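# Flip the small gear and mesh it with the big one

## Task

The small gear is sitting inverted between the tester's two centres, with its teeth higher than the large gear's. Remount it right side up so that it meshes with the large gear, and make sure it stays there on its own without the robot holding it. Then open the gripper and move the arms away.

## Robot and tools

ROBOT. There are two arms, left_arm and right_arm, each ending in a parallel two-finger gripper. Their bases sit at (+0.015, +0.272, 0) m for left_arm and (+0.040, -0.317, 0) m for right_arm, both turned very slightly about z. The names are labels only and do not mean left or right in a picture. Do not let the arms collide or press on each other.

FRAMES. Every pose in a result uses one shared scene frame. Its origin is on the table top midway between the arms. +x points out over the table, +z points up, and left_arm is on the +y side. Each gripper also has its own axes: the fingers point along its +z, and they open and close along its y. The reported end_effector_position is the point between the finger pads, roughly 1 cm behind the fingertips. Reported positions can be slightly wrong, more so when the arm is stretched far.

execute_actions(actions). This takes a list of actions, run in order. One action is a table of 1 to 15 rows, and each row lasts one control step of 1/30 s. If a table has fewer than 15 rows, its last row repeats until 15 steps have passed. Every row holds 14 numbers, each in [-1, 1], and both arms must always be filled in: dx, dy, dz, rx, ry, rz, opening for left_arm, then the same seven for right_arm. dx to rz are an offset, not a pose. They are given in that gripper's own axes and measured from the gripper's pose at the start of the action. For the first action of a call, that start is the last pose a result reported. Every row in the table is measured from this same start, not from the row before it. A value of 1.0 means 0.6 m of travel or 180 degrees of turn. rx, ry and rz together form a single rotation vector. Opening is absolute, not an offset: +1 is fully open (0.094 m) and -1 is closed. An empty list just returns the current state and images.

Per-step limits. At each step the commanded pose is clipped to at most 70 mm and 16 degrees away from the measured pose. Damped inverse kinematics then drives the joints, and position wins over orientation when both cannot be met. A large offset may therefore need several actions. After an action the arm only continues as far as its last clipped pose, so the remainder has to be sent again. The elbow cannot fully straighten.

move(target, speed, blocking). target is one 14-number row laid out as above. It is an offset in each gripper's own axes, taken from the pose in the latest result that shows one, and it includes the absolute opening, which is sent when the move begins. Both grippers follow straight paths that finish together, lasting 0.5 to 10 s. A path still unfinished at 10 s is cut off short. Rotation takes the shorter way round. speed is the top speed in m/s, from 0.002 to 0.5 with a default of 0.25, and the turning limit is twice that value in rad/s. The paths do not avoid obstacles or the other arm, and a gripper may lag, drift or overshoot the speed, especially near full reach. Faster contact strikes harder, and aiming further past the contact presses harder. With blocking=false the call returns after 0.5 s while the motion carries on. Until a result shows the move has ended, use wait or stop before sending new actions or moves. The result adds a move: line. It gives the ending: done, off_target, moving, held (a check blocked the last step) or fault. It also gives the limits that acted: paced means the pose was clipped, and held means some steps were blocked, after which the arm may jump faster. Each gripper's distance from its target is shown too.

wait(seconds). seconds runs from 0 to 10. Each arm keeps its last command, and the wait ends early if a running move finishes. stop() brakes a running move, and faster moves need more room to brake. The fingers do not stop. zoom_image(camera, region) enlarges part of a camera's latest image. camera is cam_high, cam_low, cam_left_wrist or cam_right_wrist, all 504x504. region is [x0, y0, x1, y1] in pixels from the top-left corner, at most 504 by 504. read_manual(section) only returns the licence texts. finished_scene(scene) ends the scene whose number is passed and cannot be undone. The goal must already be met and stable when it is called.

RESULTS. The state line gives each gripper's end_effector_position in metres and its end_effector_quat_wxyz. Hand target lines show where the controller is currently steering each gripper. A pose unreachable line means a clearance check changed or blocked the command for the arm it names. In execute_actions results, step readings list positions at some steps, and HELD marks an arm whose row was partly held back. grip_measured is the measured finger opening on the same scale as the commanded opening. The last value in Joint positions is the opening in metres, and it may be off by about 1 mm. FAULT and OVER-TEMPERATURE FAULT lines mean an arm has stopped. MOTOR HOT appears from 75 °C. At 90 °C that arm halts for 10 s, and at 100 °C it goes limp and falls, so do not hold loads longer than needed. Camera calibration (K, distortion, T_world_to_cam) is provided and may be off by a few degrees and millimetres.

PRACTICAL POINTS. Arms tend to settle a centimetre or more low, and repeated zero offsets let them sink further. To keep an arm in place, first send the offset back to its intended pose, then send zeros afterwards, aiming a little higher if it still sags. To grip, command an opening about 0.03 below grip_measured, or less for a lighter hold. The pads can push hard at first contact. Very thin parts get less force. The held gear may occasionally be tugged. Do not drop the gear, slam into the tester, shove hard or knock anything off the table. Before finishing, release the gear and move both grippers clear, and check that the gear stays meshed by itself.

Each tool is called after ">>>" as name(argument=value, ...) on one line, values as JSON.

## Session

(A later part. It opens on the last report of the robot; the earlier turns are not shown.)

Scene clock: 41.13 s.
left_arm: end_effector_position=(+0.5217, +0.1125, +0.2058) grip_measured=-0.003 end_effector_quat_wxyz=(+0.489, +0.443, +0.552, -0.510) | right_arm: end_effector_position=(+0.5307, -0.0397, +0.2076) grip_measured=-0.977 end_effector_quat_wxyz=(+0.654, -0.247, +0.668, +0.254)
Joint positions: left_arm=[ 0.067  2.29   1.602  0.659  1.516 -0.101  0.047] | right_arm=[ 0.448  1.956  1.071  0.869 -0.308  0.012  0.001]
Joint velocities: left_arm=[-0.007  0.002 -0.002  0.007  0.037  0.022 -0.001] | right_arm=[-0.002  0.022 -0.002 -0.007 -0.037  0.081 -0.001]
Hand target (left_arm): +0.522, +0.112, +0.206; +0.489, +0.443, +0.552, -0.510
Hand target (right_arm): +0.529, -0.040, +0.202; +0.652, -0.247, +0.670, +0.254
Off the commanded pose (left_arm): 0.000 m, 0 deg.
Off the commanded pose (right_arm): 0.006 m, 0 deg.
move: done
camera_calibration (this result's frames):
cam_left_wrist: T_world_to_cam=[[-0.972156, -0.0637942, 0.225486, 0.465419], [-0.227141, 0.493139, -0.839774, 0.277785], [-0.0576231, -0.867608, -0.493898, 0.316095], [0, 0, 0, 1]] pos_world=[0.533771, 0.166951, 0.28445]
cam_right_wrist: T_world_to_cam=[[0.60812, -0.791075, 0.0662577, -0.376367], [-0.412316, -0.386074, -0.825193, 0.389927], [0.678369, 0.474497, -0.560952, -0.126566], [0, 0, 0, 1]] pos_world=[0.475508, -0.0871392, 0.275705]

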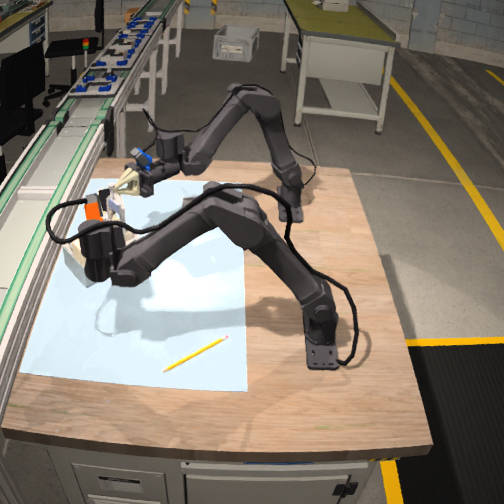

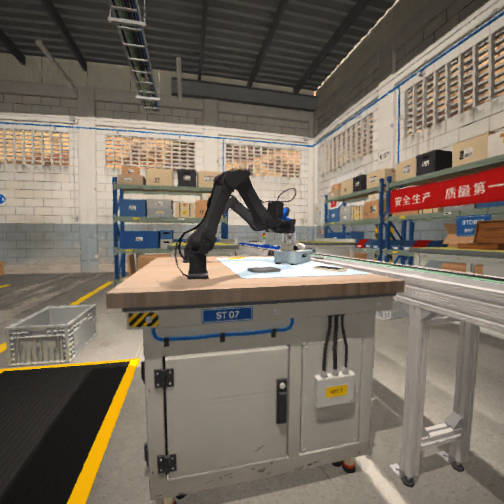

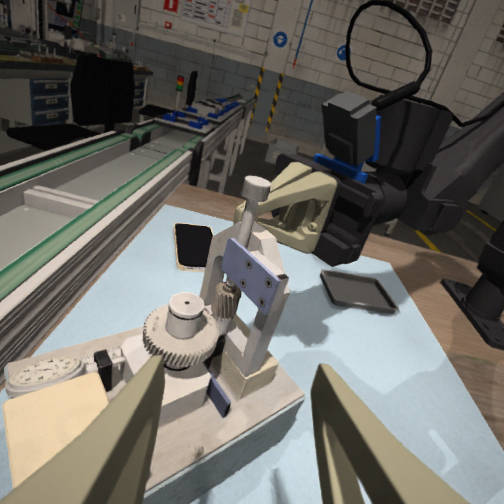

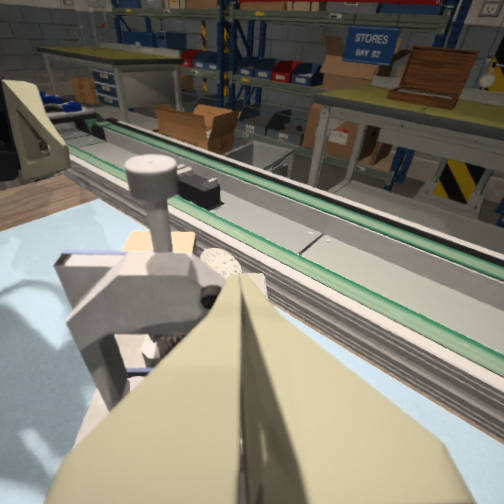

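>>> move(target=[0,0,0,0,0,0,0.0, -0.012,0,-0.05,0,0,0,-1], speed=0.08)

>>> move(target=[0,0,0,0,0,0,0.0, -0.012,0.022,0,0,0,0,-0.5], speed=0.08)

Scene clock: 42.23 s.
left_arm: end_effector_position=(+0.5217, +0.1125, +0.2058) grip_measured=-0.003 end_effector_quat_wxyz=(+0.489, +0.443, +0.552, -0.510) | right_arm: end_effector_position=(+0.5113, -0.0536, +0.2087) grip_measured=-0.977 end_effector_quat_wxyz=(+0.649, -0.248, +0.673, +0.255)
Joint positions: left_arm=[ 0.067  2.29   1.602  0.659  1.516 -0.101  0.047] | right_arm=[ 0.434  1.873  0.971  0.873 -0.324  0.012  0.001]
Joint velocities: left_arm=[-0.007 -0.007 -0.012 -0.022  0.037 -0.007 -0.   ] | right_arm=[ 0.007 -0.017 -0.007 -0.037 -0.007 -0.037 -0.   ]
Hand target (left_arm): +0.522, +0.112, +0.206; +0.489, +0.443, +0.552, -0.510
Hand target (right_arm): +0.509, -0.059, +0.215; +0.654, -0.247, +0.668, +0.254
Off the commanded pose (left_arm): 0.000 m, 0 deg.
Off the commanded pose (right_arm): 0.009 m, 1 deg.
move: done
camera_calibration (this result's frames):
cam_left_wrist: T_world_to_cam=[[-0.972156, -0.0637942, 0.225486, 0.465419], [-0.227141, 0.493139, -0.839774, 0.277785], [-0.0576231, -0.867608, -0.493898, 0.316095], [0, 0, 0, 1]] pos_world=[0.533771, 0.166951, 0.28445]
cam_right_wrist: T_world_to_cam=[[0.6101, -0.789835, 0.0627518, -0.375922], [-0.421617, -0.390686, -0.818293, 0.38047], [0.670833, 0.472784, -0.571366, -0.100295], [0, 0, 0, 1]] pos_world=[0.457044, -0.100854, 0.277621]

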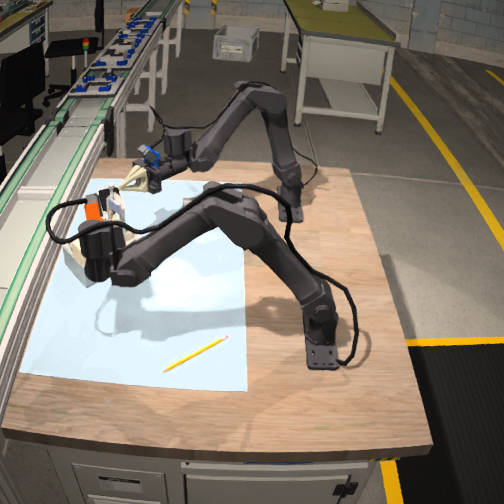

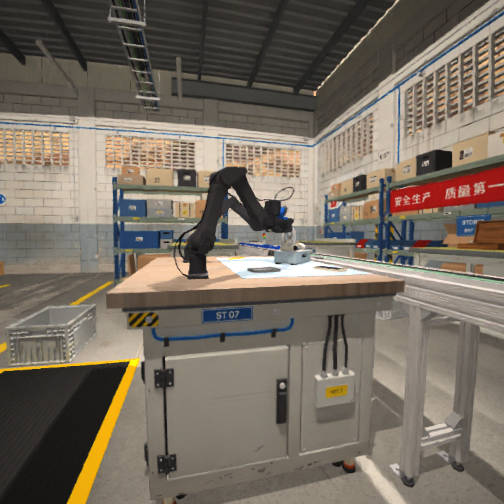

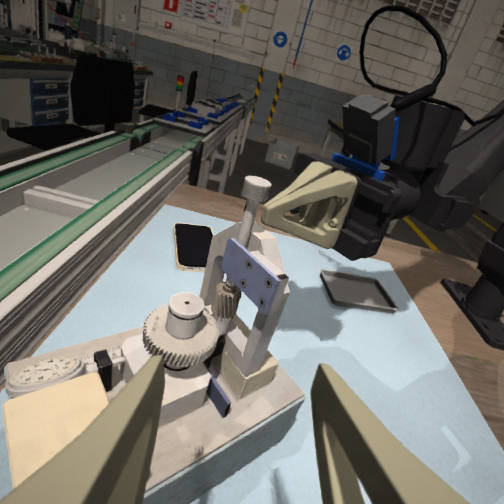

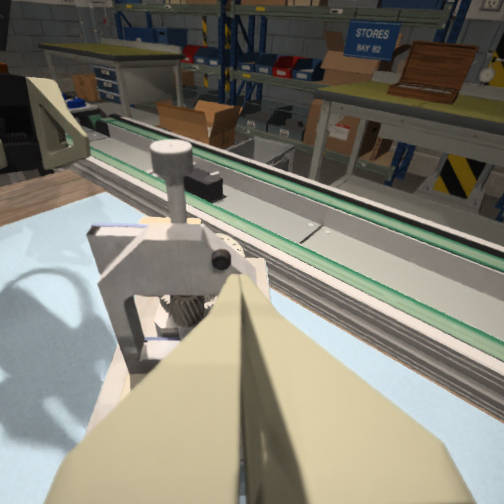

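Scene clock: 42.97 s.
left_arm: end_effector_position=(+0.5217, +0.1125, +0.2058) grip_measured=-0.003 end_effector_quat_wxyz=(+0.489, +0.443, +0.552, -0.510) | right_arm: end_effector_position=(+0.5075, -0.0454, +0.2049) grip_measured=-0.503 end_effector_quat_wxyz=(+0.643, -0.248, +0.678, +0.254)
Joint positions: left_arm=[ 0.067  2.29   1.602  0.659  1.516 -0.101  0.047] | right_arm=[ 0.458  1.873  0.971  0.857 -0.3    0.012  0.023]
Joint velocities: left_arm=[-0.002  0.002 -0.007 -0.051 -0.022  0.007  0.001] | right_arm=[ 0.002 -0.012  0.002 -0.022  0.066  0.051  0.   ]
Hand target (left_arm): +0.522, +0.112, +0.206; +0.489, +0.443, +0.552, -0.510
Hand target (right_arm): +0.503, -0.044, +0.216; +0.649, -0.247, +0.673, +0.255
Off the commanded pose (left_arm): 0.000 m, 0 deg.
Off the commanded pose (right_arm): 0.012 m, 1 deg.
move: off_target (right_arm)
camera_calibration (this result's frames):
cam_left_wrist: T_world_to_cam=[[-0.972156, -0.0637942, 0.225486, 0.465419], [-0.227141, 0.493139, -0.839774, 0.277785], [-0.0576231, -0.867608, -0.493898, 0.316095], [0, 0, 0, 1]] pos_world=[0.533771, 0.166951, 0.28445]
cam_right_wrist: T_world_to_cam=[[0.611269, -0.789157, 0.0598445, -0.366843], [-0.43282, -0.396645, -0.80953, 0.382576], [0.662583, 0.468939, -0.58402, -0.0971795], [0, 0, 0, 1]] pos_world=[0.454216, -0.0921785, 0.274906]

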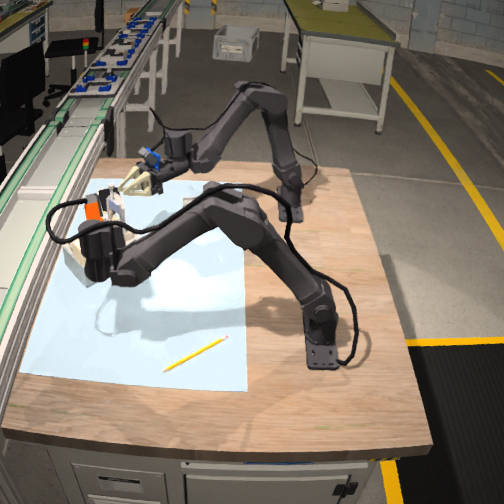

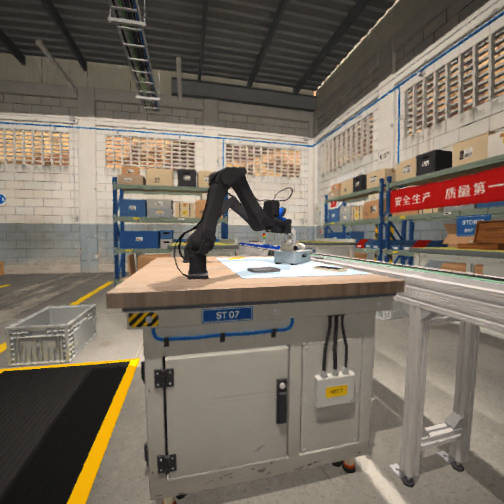

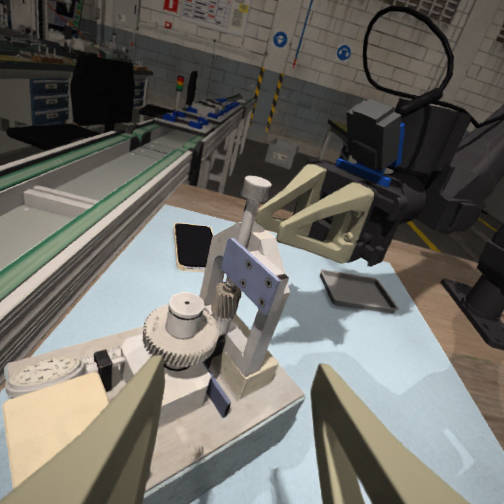

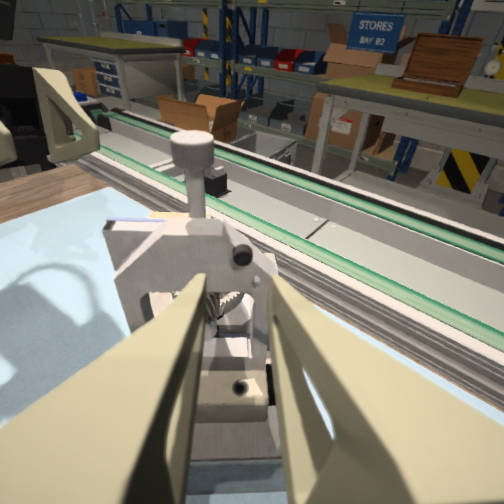

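>>> move(target=[0,0,0,0,0,0,0.0, -0.012,0.003,0.055,0,-0.01,0,-0.5], speed=0.04)

Scene clock: 44.30 s.
left_arm: end_effector_position=(+0.5217, +0.1125, +0.2058) grip_measured=-0.003 end_effector_quat_wxyz=(+0.489, +0.443, +0.552, -0.510) | right_arm: end_effector_position=(+0.5235, -0.0323, +0.1981) grip_measured=-0.503 end_effector_quat_wxyz=(+0.644, -0.248, +0.678, +0.255)
Joint positions: left_arm=[ 0.067  2.29   1.602  0.659  1.516 -0.101  0.047] | right_arm=[ 0.472  1.953  1.053  0.857 -0.286  0.014  0.023]
Joint velocities: left_arm=[-0.002 -0.007  0.002 -0.022  0.007 -0.007  0.   ] | right_arm=[-0.002  0.007  0.002  0.007 -0.037  0.022  0.   ]
Hand target (left_arm): +0.522, +0.112, +0.206; +0.489, +0.443, +0.552, -0.510
Hand target (right_arm): +0.530, -0.023, +0.210; +0.654, -0.244, +0.668, +0.259
Off the commanded pose (left_arm): 0.000 m, 0 deg.
Off the commanded pose (right_arm): 0.018 m, 2 deg.
move: off_target (right_arm)
camera_calibration (this result's frames):
cam_left_wrist: T_world_to_cam=[[-0.972156, -0.0637942, 0.225486, 0.465419], [-0.227141, 0.493139, -0.839774, 0.277785], [-0.0576231, -0.867608, -0.493898, 0.316095], [0, 0, 0, 1]] pos_world=[0.533771, 0.166951, 0.28445]
cam_right_wrist: T_world_to_cam=[[0.611233, -0.789242, 0.0590884, -0.365705], [-0.432893, -0.395889, -0.809862, 0.389424], [0.662569, 0.469435, -0.583638, -0.117955], [0, 0, 0, 1]] pos_world=[0.470263, -0.0790889, 0.268146]

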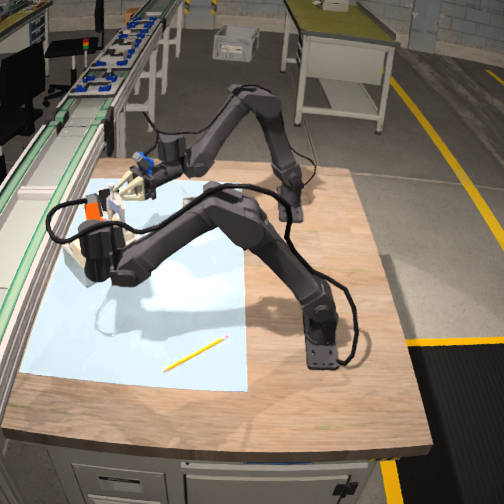

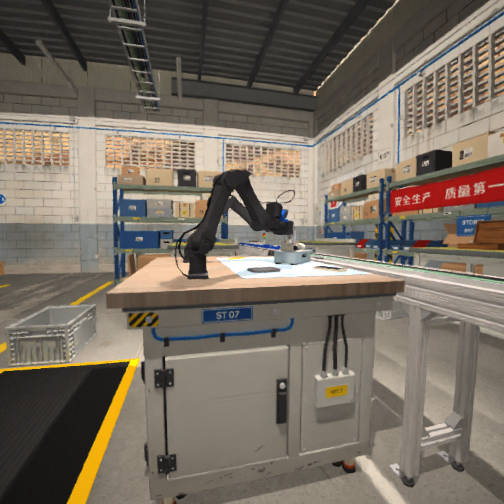

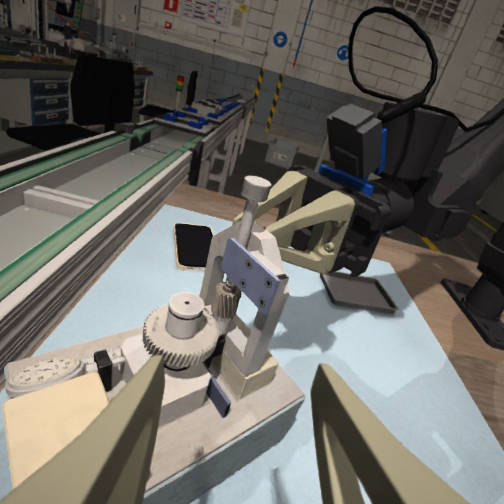

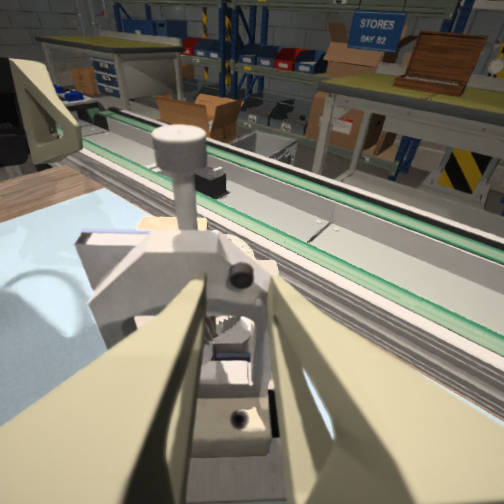

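>>> move(target=[0,0,0,0,0,0,0.0, -0.028,0.002,0.03,0,-0.01,0,-0.5], speed=0.03)

Scene clock: 45.47 s.
left_arm: end_effector_position=(+0.5217, +0.1125, +0.2058) grip_measured=-0.003 end_effector_quat_wxyz=(+0.489, +0.443, +0.552, -0.510) | right_arm: end_effector_position=(+0.5238, -0.0317, +0.1981) grip_measured=-0.503 end_effector_quat_wxyz=(+0.641, -0.250, +0.679, +0.257)
Joint positions: left_arm=[ 0.067  2.29   1.602  0.659  1.516 -0.101  0.047] | right_arm=[ 0.47   1.953  1.058  0.847 -0.294  0.014  0.023]
Joint velocities: left_arm=[ 0.032 -0.007 -0.007  0.037 -0.007 -0.007 -0.   ] | right_arm=[ 0.012 -0.002  0.022 -0.007 -0.037  0.007 -0.001]
Hand target (left_arm): +0.522, +0.112, +0.206; +0.489, +0.443, +0.552, -0.510
Hand target (right_arm): +0.535, -0.020, +0.214; +0.654, -0.244, +0.668, +0.259
Off the commanded pose (left_arm): 0.000 m, 0 deg.
Off the commanded pose (right_arm): 0.024 m, 2 deg.
move: off_target (right_arm)
camera_calibration (this result's frames):
cam_left_wrist: T_world_to_cam=[[-0.972156, -0.0637942, 0.225486, 0.465419], [-0.227141, 0.493139, -0.839774, 0.277785], [-0.0576231, -0.867608, -0.493898, 0.316095], [0, 0, 0, 1]] pos_world=[0.533771, 0.166951, 0.28445]
cam_right_wrist: T_world_to_cam=[[0.615984, -0.785667, 0.0573762, -0.367469], [-0.434298, -0.399461, -0.807352, 0.38987], [0.657229, 0.472397, -0.587274, -0.114795], [0, 0, 0, 1]] pos_world=[0.471121, -0.0787415, 0.26843]

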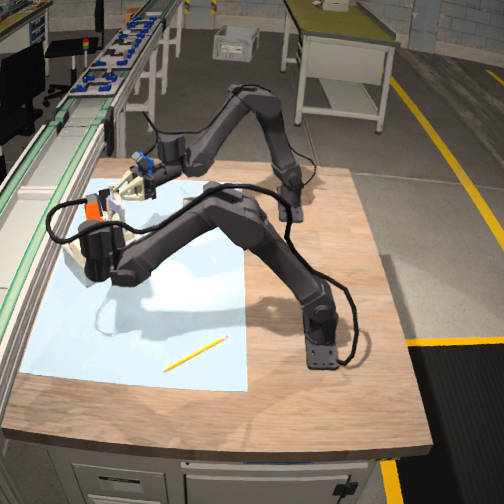

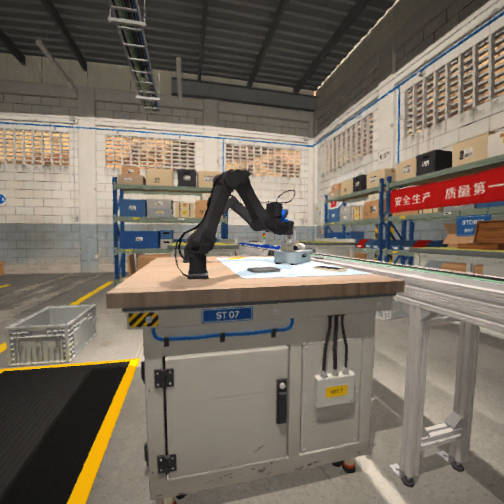

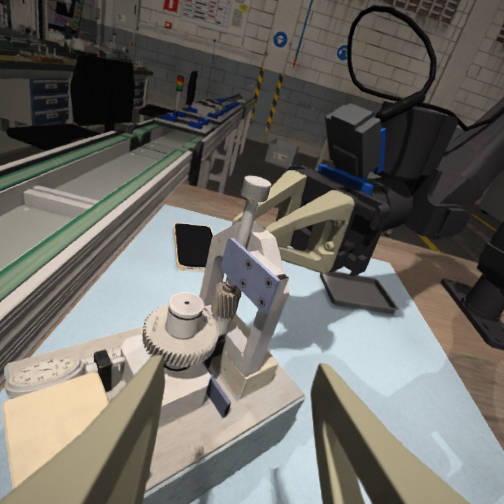

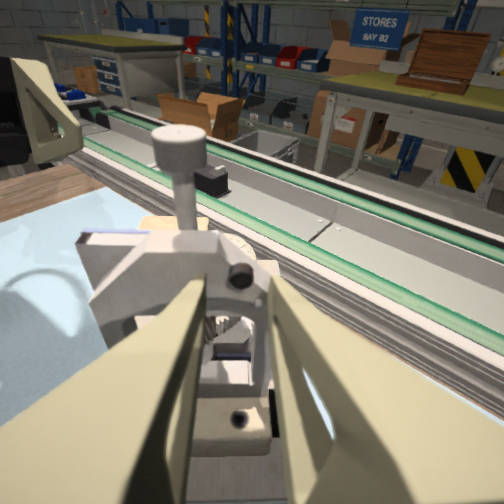

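>>> move(target=[0,0,0,0,0,0,0.0, -0.04,0,-0.006,0,-0.01,0,-0.5], speed=0.03)

Scene clock: 46.67 s.
left_arm: end_effector_position=(+0.5217, +0.1125, +0.2058) grip_measured=-0.003 end_effector_quat_wxyz=(+0.489, +0.443, +0.552, -0.510) | right_arm: end_effector_position=(+0.5220, -0.0331, +0.2034) grip_measured=-0.503 end_effector_quat_wxyz=(+0.641, -0.250, +0.679, +0.257)
Joint positions: left_arm=[ 0.067  2.29   1.602  0.659  1.516 -0.101  0.047] | right_arm=[ 0.468  1.934  1.056  0.831 -0.297  0.015  0.023]
Joint velocities: left_arm=[ 0.002 -0.007  0.007 -0.037  0.037 -0.051 -0.001] | right_arm=[-0.007 -0.007 -0.002  0.051  0.037  0.022  0.   ]
Hand target (left_arm): +0.522, +0.112, +0.206; +0.489, +0.443, +0.552, -0.510
Hand target (right_arm): +0.522, -0.034, +0.222; +0.652, -0.246, +0.669, +0.261
Off the commanded pose (left_arm): 0.000 m, 0 deg.
Off the commanded pose (right_arm): 0.019 m, 2 deg.
move: off_target (right_arm)
camera_calibration (this result's frames):
cam_left_wrist: T_world_to_cam=[[-0.972156, -0.0637942, 0.225486, 0.465419], [-0.227141, 0.493139, -0.839774, 0.277785], [-0.0576231, -0.867608, -0.493898, 0.316095], [0, 0, 0, 1]] pos_world=[0.533771, 0.166951, 0.28445]
cam_right_wrist: T_world_to_cam=[[0.616864, -0.785007, 0.056939, -0.36816], [-0.433826, -0.399481, -0.807595, 0.392634], [0.656714, 0.473475, -0.586983, -0.109606], [0, 0, 0, 1]] pos_world=[0.46942, -0.0802632, 0.273715]

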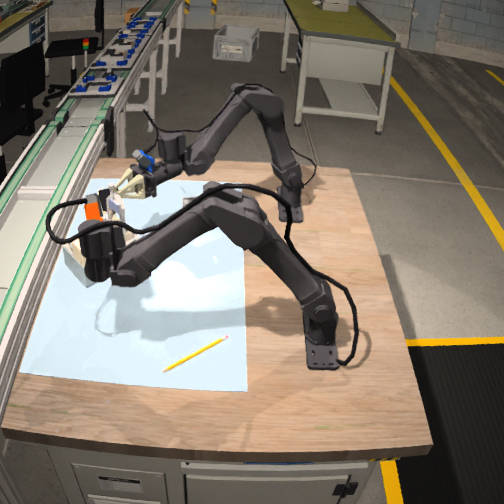

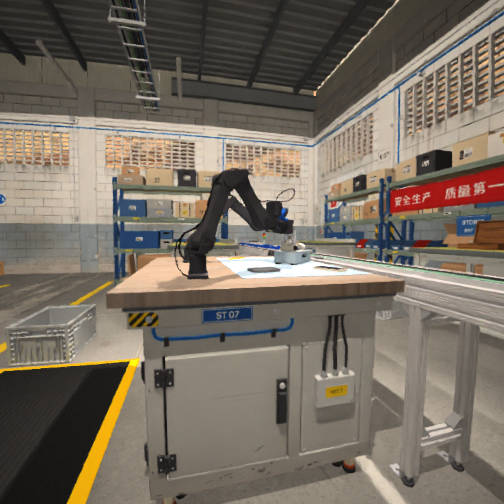

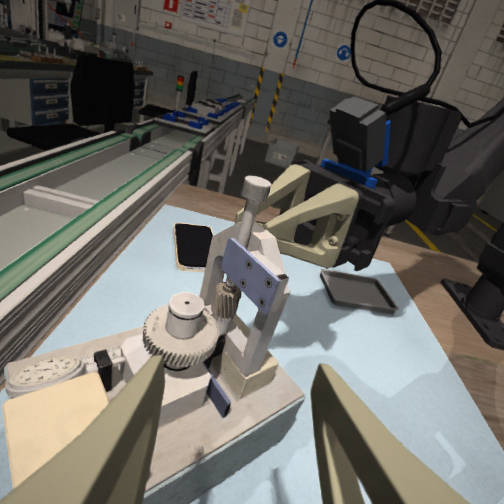

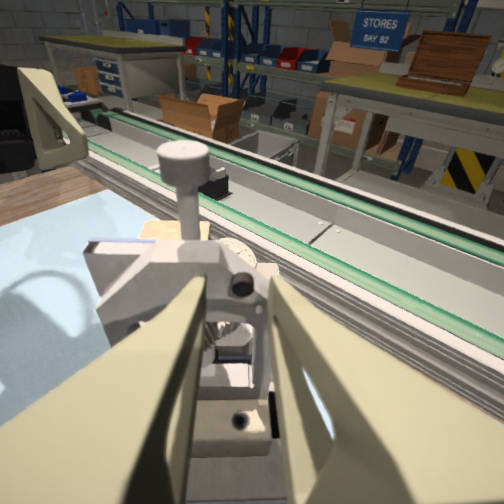

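>>> move(target=[0,0,0,0,0,0,0.0, -0.038,0,0.005,0,0,0,-0.5], speed=0.03)

>>> move(target=[0,0,0,0,0,0,0.0, 0,0,0,0,0,0,-0.92], speed=0.03)

Scene clock: 48.07 s.
left_arm: end_effector_position=(+0.5217, +0.1125, +0.2058) grip_measured=-0.003 end_effector_quat_wxyz=(+0.489, +0.443, +0.552, -0.510) | right_arm: end_effector_position=(+0.5229, -0.0328, +0.2009) grip_measured=-0.503 end_effector_quat_wxyz=(+0.624, -0.251, +0.694, +0.256)
Joint positions: left_arm=[ 0.067  2.29   1.602  0.659  1.516 -0.101  0.047] | right_arm=[ 0.468  1.92   1.077  0.749 -0.297  0.015  0.023]
Joint velocities: left_arm=[-0.007 -0.007  0.002 -0.066 -0.081 -0.037  0.   ] | right_arm=[ 0.007 -0.012 -0.002 -0.066 -0.051  0.022  0.001]
Hand target (left_arm): +0.522, +0.112, +0.206; +0.489, +0.443, +0.552, -0.510
Hand target (right_arm): +0.525, -0.031, +0.226; +0.641, -0.250, +0.679, +0.257
Off the commanded pose (left_arm): 0.000 m, 0 deg.
Off the commanded pose (right_arm): 0.025 m, 3 deg.
move: off_target (right_arm)
camera_calibration (this result's frames):
cam_left_wrist: T_world_to_cam=[[-0.972156, -0.0637942, 0.225486, 0.465419], [-0.227141, 0.493139, -0.839774, 0.277785], [-0.0576231, -0.867608, -0.493898, 0.316095], [0, 0, 0, 1]] pos_world=[0.533771, 0.166951, 0.28445]
cam_right_wrist: T_world_to_cam=[[0.619026, -0.783997, 0.0464301, -0.36721], [-0.467043, -0.415006, -0.780795, 0.402596], [0.63141, 0.461647, -0.62306, -0.0917126], [0, 0, 0, 1]] pos_world=[0.47325, -0.0784729, 0.274252]

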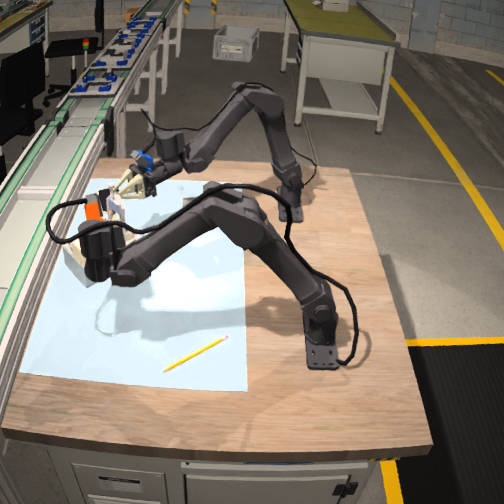

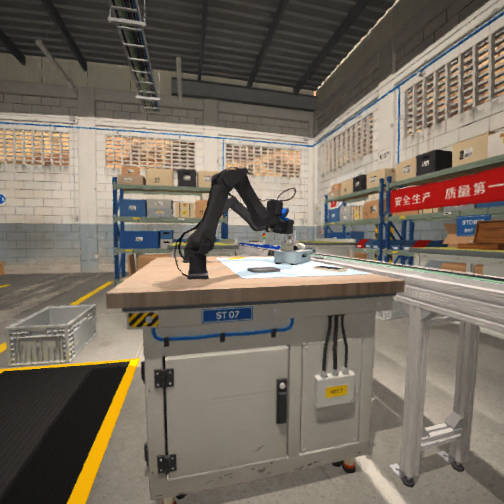

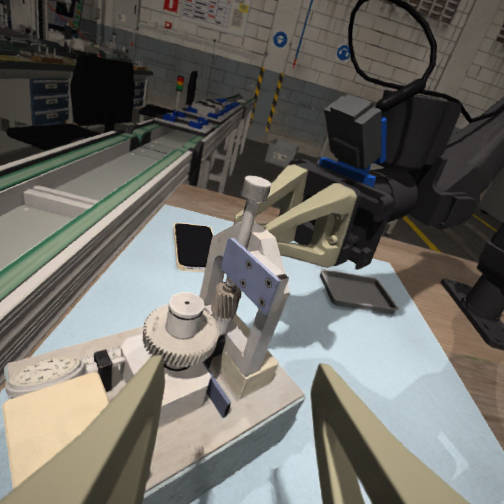

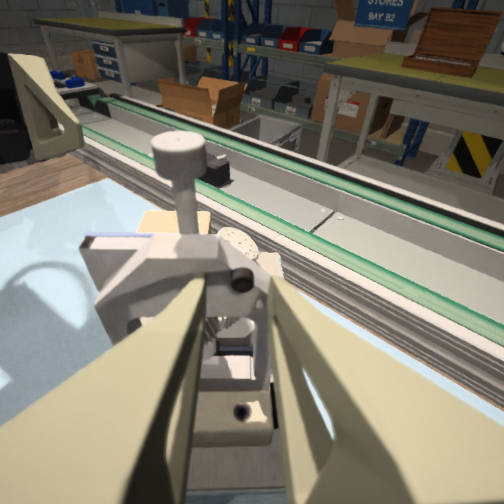

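Scene clock: 48.57 s.
left_arm: end_effector_position=(+0.5217, +0.1125, +0.2058) grip_measured=-0.003 end_effector_quat_wxyz=(+0.489, +0.443, +0.552, -0.510) | right_arm: end_effector_position=(+0.5237, -0.0338, +0.2008) grip_measured=-0.884 end_effector_quat_wxyz=(+0.625, -0.249, +0.695, +0.253)
Joint positions: left_arm=[ 0.067  2.29   1.602  0.659  1.516 -0.101  0.047] | right_arm=[ 0.468  1.92   1.077  0.749 -0.29   0.015  0.005]
Joint velocities: left_arm=[ 0.017 -0.002  0.002 -0.095  0.007 -0.007  0.   ] | right_arm=[-0.002 -0.012 -0.002 -0.051  0.007 -0.051  0.001]
Hand target (left_arm): +0.522, +0.112, +0.206; +0.489, +0.443, +0.552, -0.510
Hand target (right_arm): +0.523, -0.033, +0.201; +0.624, -0.251, +0.694, +0.255
Off the commanded pose (left_arm): 0.000 m, 0 deg.
Off the commanded pose (right_arm): 0.001 m, 0 deg.
move: done
camera_calibration (this result's frames):
cam_left_wrist: T_world_to_cam=[[-0.972156, -0.0637942, 0.225486, 0.465419], [-0.227141, 0.493139, -0.839774, 0.277785], [-0.0576231, -0.867608, -0.493898, 0.316095], [0, 0, 0, 1]] pos_world=[0.533771, 0.166951, 0.28445]
cam_right_wrist: T_world_to_cam=[[0.613655, -0.788178, 0.0469395, -0.365997], [-0.469939, -0.412362, -0.780458, 0.404009], [0.634496, 0.456873, -0.623443, -0.0935548], [0, 0, 0, 1]] pos_world=[0.473815, -0.0791298, 0.274166]

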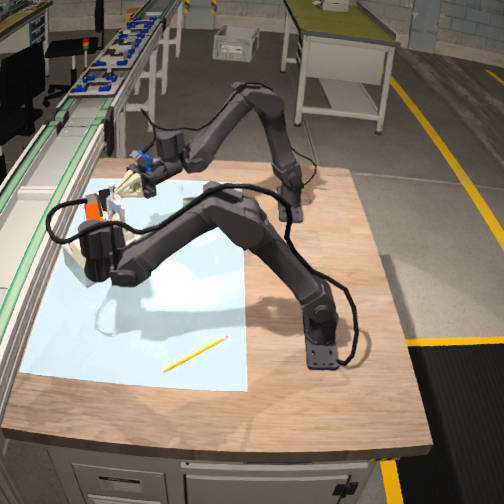

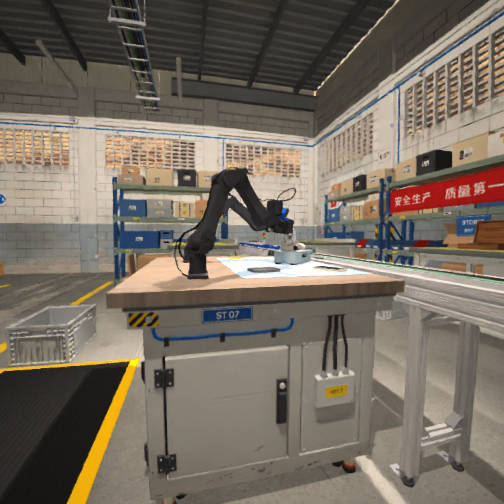

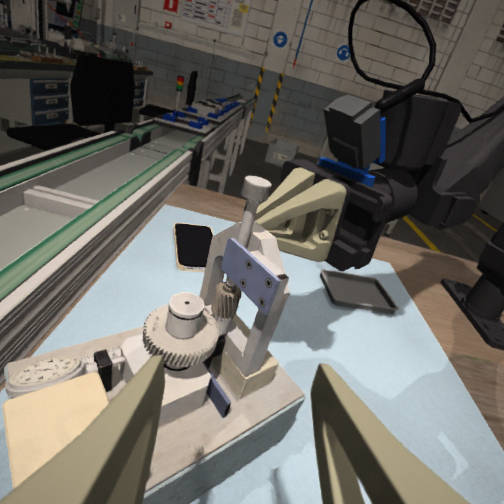

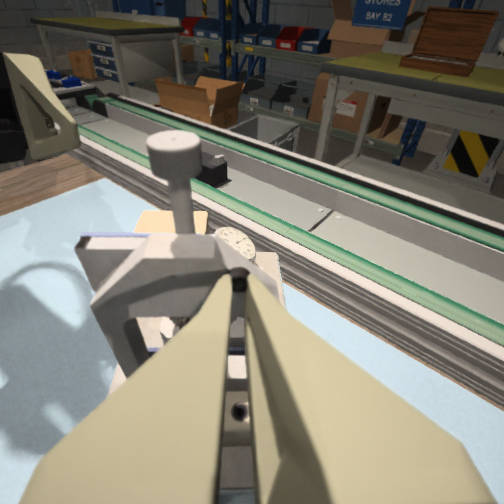

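>>> move(target=[0,0,0,0,0,0,0.0, 0.03,-0.01,0,0,0,0,-0.92], speed=0.03)

Scene clock: 49.57 s.
left_arm: end_effector_position=(+0.5217, +0.1125, +0.2058) grip_measured=-0.003 end_effector_quat_wxyz=(+0.489, +0.443, +0.552, -0.510) | right_arm: end_effector_position=(+0.5239, -0.0336, +0.1999) grip_measured=-0.884 end_effector_quat_wxyz=(+0.638, -0.251, +0.681, +0.258)
Joint positions: left_arm=[ 0.067  2.29   1.602  0.659  1.516 -0.101  0.047] | right_arm=[ 0.464  1.943  1.061  0.826 -0.302  0.015  0.005]
Joint velocities: left_arm=[ 0.002  0.002  0.002 -0.022  0.007 -0.022 -0.001] | right_arm=[-0.007  0.007 -0.007 -0.007  0.066 -0.022 -0.001]
Hand target (left_arm): +0.522, +0.112, +0.206; +0.489, +0.443, +0.552, -0.510
Hand target (right_arm): +0.526, -0.039, +0.183; +0.625, -0.249, +0.695, +0.253
Off the commanded pose (left_arm): 0.000 m, 0 deg.
Off the commanded pose (right_arm): 0.018 m, 2 deg.
move: off_target (right_arm)
camera_calibration (this result's frames):
cam_left_wrist: T_world_to_cam=[[-0.972156, -0.0637942, 0.225486, 0.465419], [-0.227141, 0.493139, -0.839774, 0.277785], [-0.0576231, -0.867608, -0.493898, 0.316095], [0, 0, 0, 1]] pos_world=[0.533771, 0.166951, 0.28445]
cam_right_wrist: T_world_to_cam=[[0.618767, -0.78366, 0.0548112, -0.369943], [-0.439016, -0.402813, -0.803123, 0.392105], [0.651454, 0.472883, -0.593287, -0.108698], [0, 0, 0, 1]] pos_world=[0.47186, -0.0805634, 0.270696]

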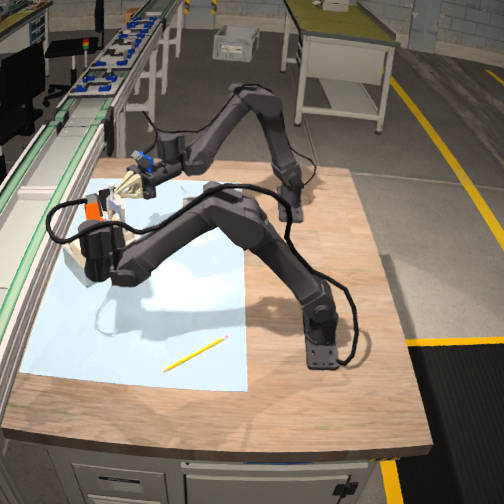

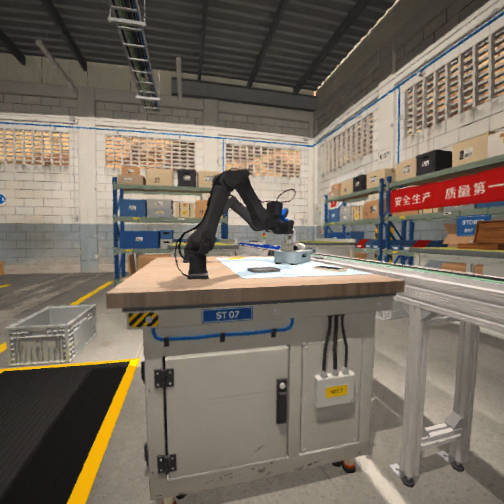

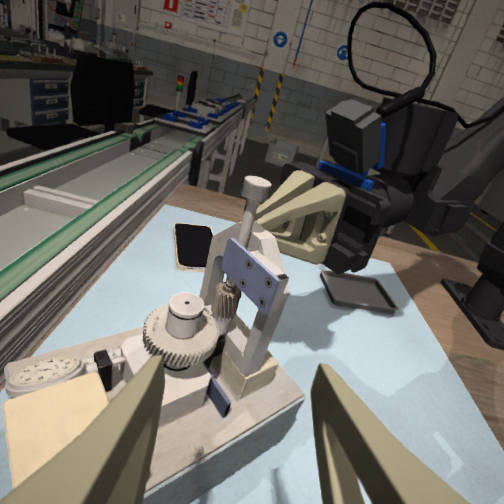

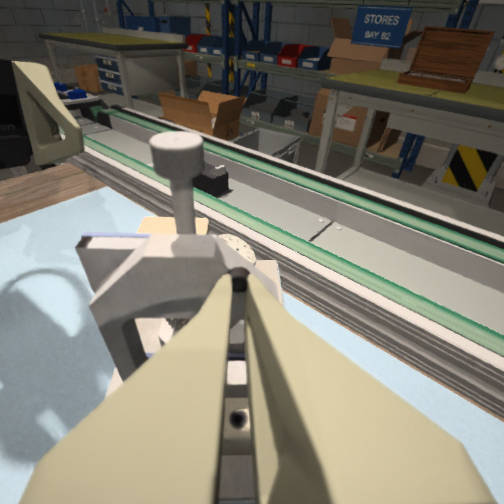

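>>> move(target=[0,0,0,0,0,0,0.0, 0,0,0,0,0,0,-0.3], speed=0.1)

>>> move(target=[-0.037,-0.076,0.157,-0.306,0,0,0.0, 0,0,-0.06,0,0,0,-0.3], speed=0.2)

Scene clock: 50.67 s.
left_arm: end_effector_position=(+0.5217, +0.1125, +0.2058) grip_measured=-0.003 end_effector_quat_wxyz=(+0.489, +0.443, +0.552, -0.510) | right_arm: end_effector_position=(+0.5238, -0.0335, +0.2002) grip_measured=-0.303 end_effector_quat_wxyz=(+0.639, -0.251, +0.680, +0.258)
Joint positions: left_arm=[ 0.067  2.29   1.602  0.659  1.516 -0.101  0.047] | right_arm=[ 0.464  1.944  1.061  0.829 -0.303  0.015  0.033]
Joint velocities: left_arm=[-0.002  0.012 -0.007 -0.022  0.022  0.051 -0.   ] | right_arm=[ 0.007 -0.002 -0.017 -0.022  0.066  0.081  0.   ]
Hand target (left_arm): +0.522, +0.112, +0.206; +0.489, +0.443, +0.552, -0.510
Hand target (right_arm): +0.524, -0.034, +0.200; +0.638, -0.251, +0.681, +0.258
Off the commanded pose (left_arm): 0.000 m, 0 deg.
Off the commanded pose (right_arm): 0.000 m, 0 deg.
move: done
camera_calibration (this result's frames):
cam_left_wrist: T_world_to_cam=[[-0.972156, -0.0637942, 0.225486, 0.465419], [-0.227141, 0.493139, -0.839774, 0.277785], [-0.0576231, -0.867608, -0.493898, 0.316095], [0, 0, 0, 1]] pos_world=[0.533771, 0.166951, 0.28445]
cam_right_wrist: T_world_to_cam=[[0.618951, -0.783478, 0.0553231, -0.37009], [-0.4372, -0.402192, -0.804424, 0.391729], [0.652499, 0.473712, -0.591474, -0.109368], [0, 0, 0, 1]] pos_world=[0.471695, -0.0805984, 0.270903]

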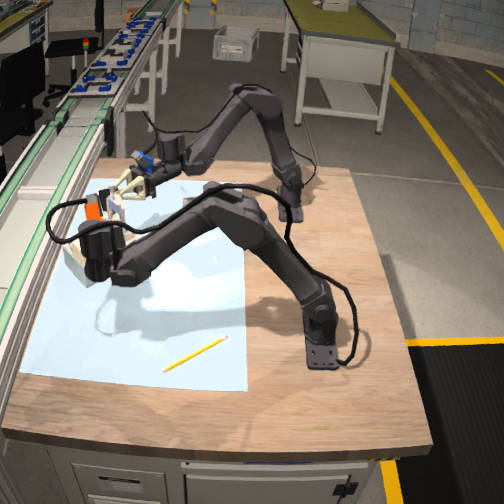

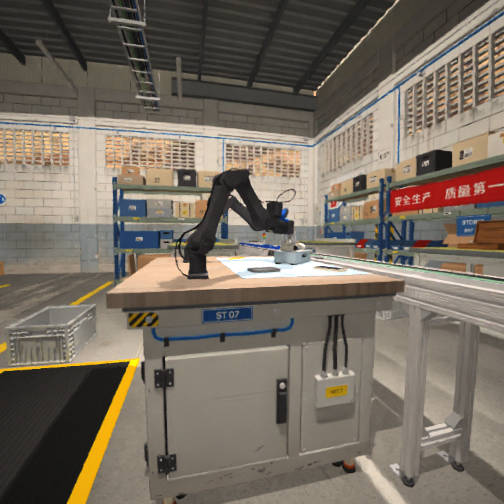

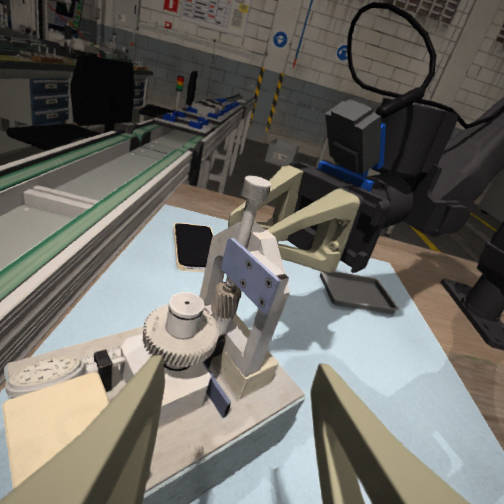

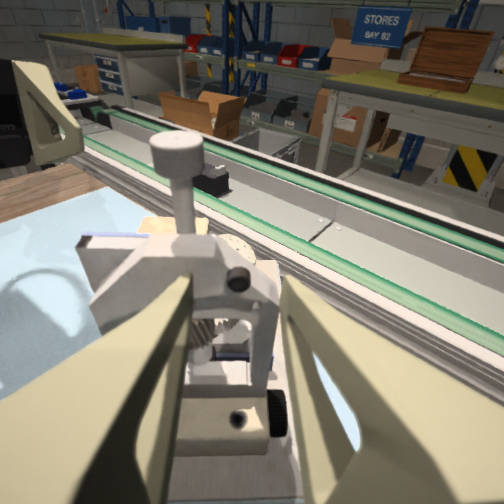

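Scene clock: 53.73 s.
left_arm: end_effector_position=(+0.4880, +0.0165, +0.2201) grip_measured=-0.003 end_effector_quat_wxyz=(+0.627, +0.176, +0.734, -0.190) | right_arm: end_effector_position=(+0.4994, -0.0515, +0.1913) grip_measured=-0.303 end_effector_quat_wxyz=(+0.628, -0.252, +0.689, +0.258)
Joint positions: left_arm=[-0.449  1.768  1.021  0.605  0.046 -0.051  0.047] | right_arm=[ 0.446  1.858  0.926  0.851 -0.324  0.015  0.033]
Joint velocities: left_arm=[-0.032  0.002  0.007 -0.007 -0.066  0.037  0.   ] | right_arm=[-0.007  0.002 -0.002 -0.022 -0.066 -0.007 -0.   ]
Hand target (left_arm): +0.485, +0.016, +0.233; +0.635, +0.172, +0.728, -0.191
Hand target (right_arm): +0.498, -0.058, +0.202; +0.639, -0.251, +0.680, +0.257
Off the commanded pose (left_arm): 0.013 m, 2 deg.
Off the commanded pose (right_arm): 0.013 m, 2 deg.
move: off_target (left_arm, right_arm)
camera_calibration (this result's frames):
cam_left_wrist: T_world_to_cam=[[-0.499005, -0.852266, 0.156964, 0.220552], [-0.601046, 0.209888, -0.771162, 0.50155], [0.62429, -0.479156, -0.616986, -0.0740736], [0, 0, 0, 1]] pos_world=[0.457754, 0.0472075, 0.306455]
cam_right_wrist: T_world_to_cam=[[0.622616, -0.781101, 0.0472314, -0.368725], [-0.456392, -0.411494, -0.78891, 0.372806], [0.635653, 0.469632, -0.612691, -0.07797], [0, 0, 0, 1]] pos_world=[0.449282, -0.0979863, 0.263754]

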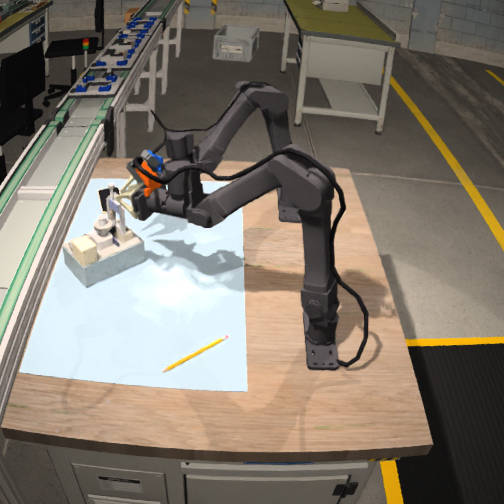

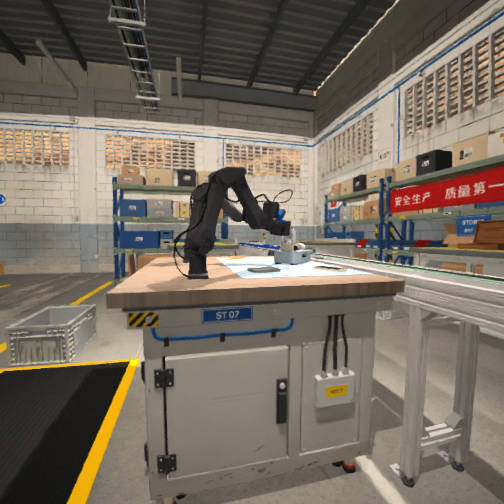

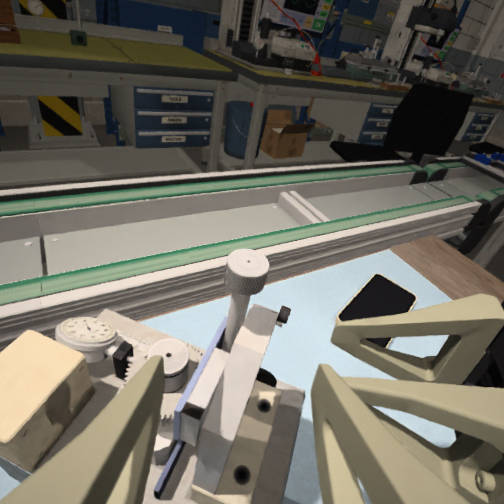

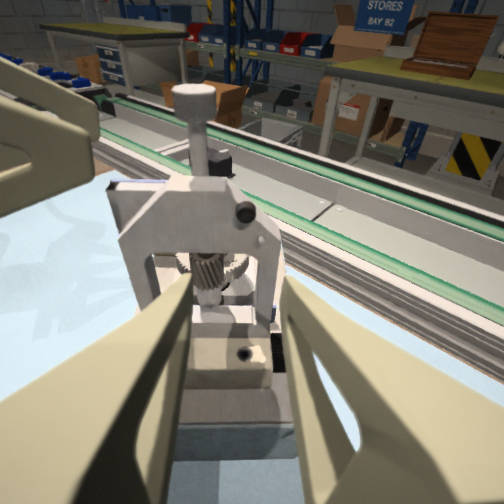

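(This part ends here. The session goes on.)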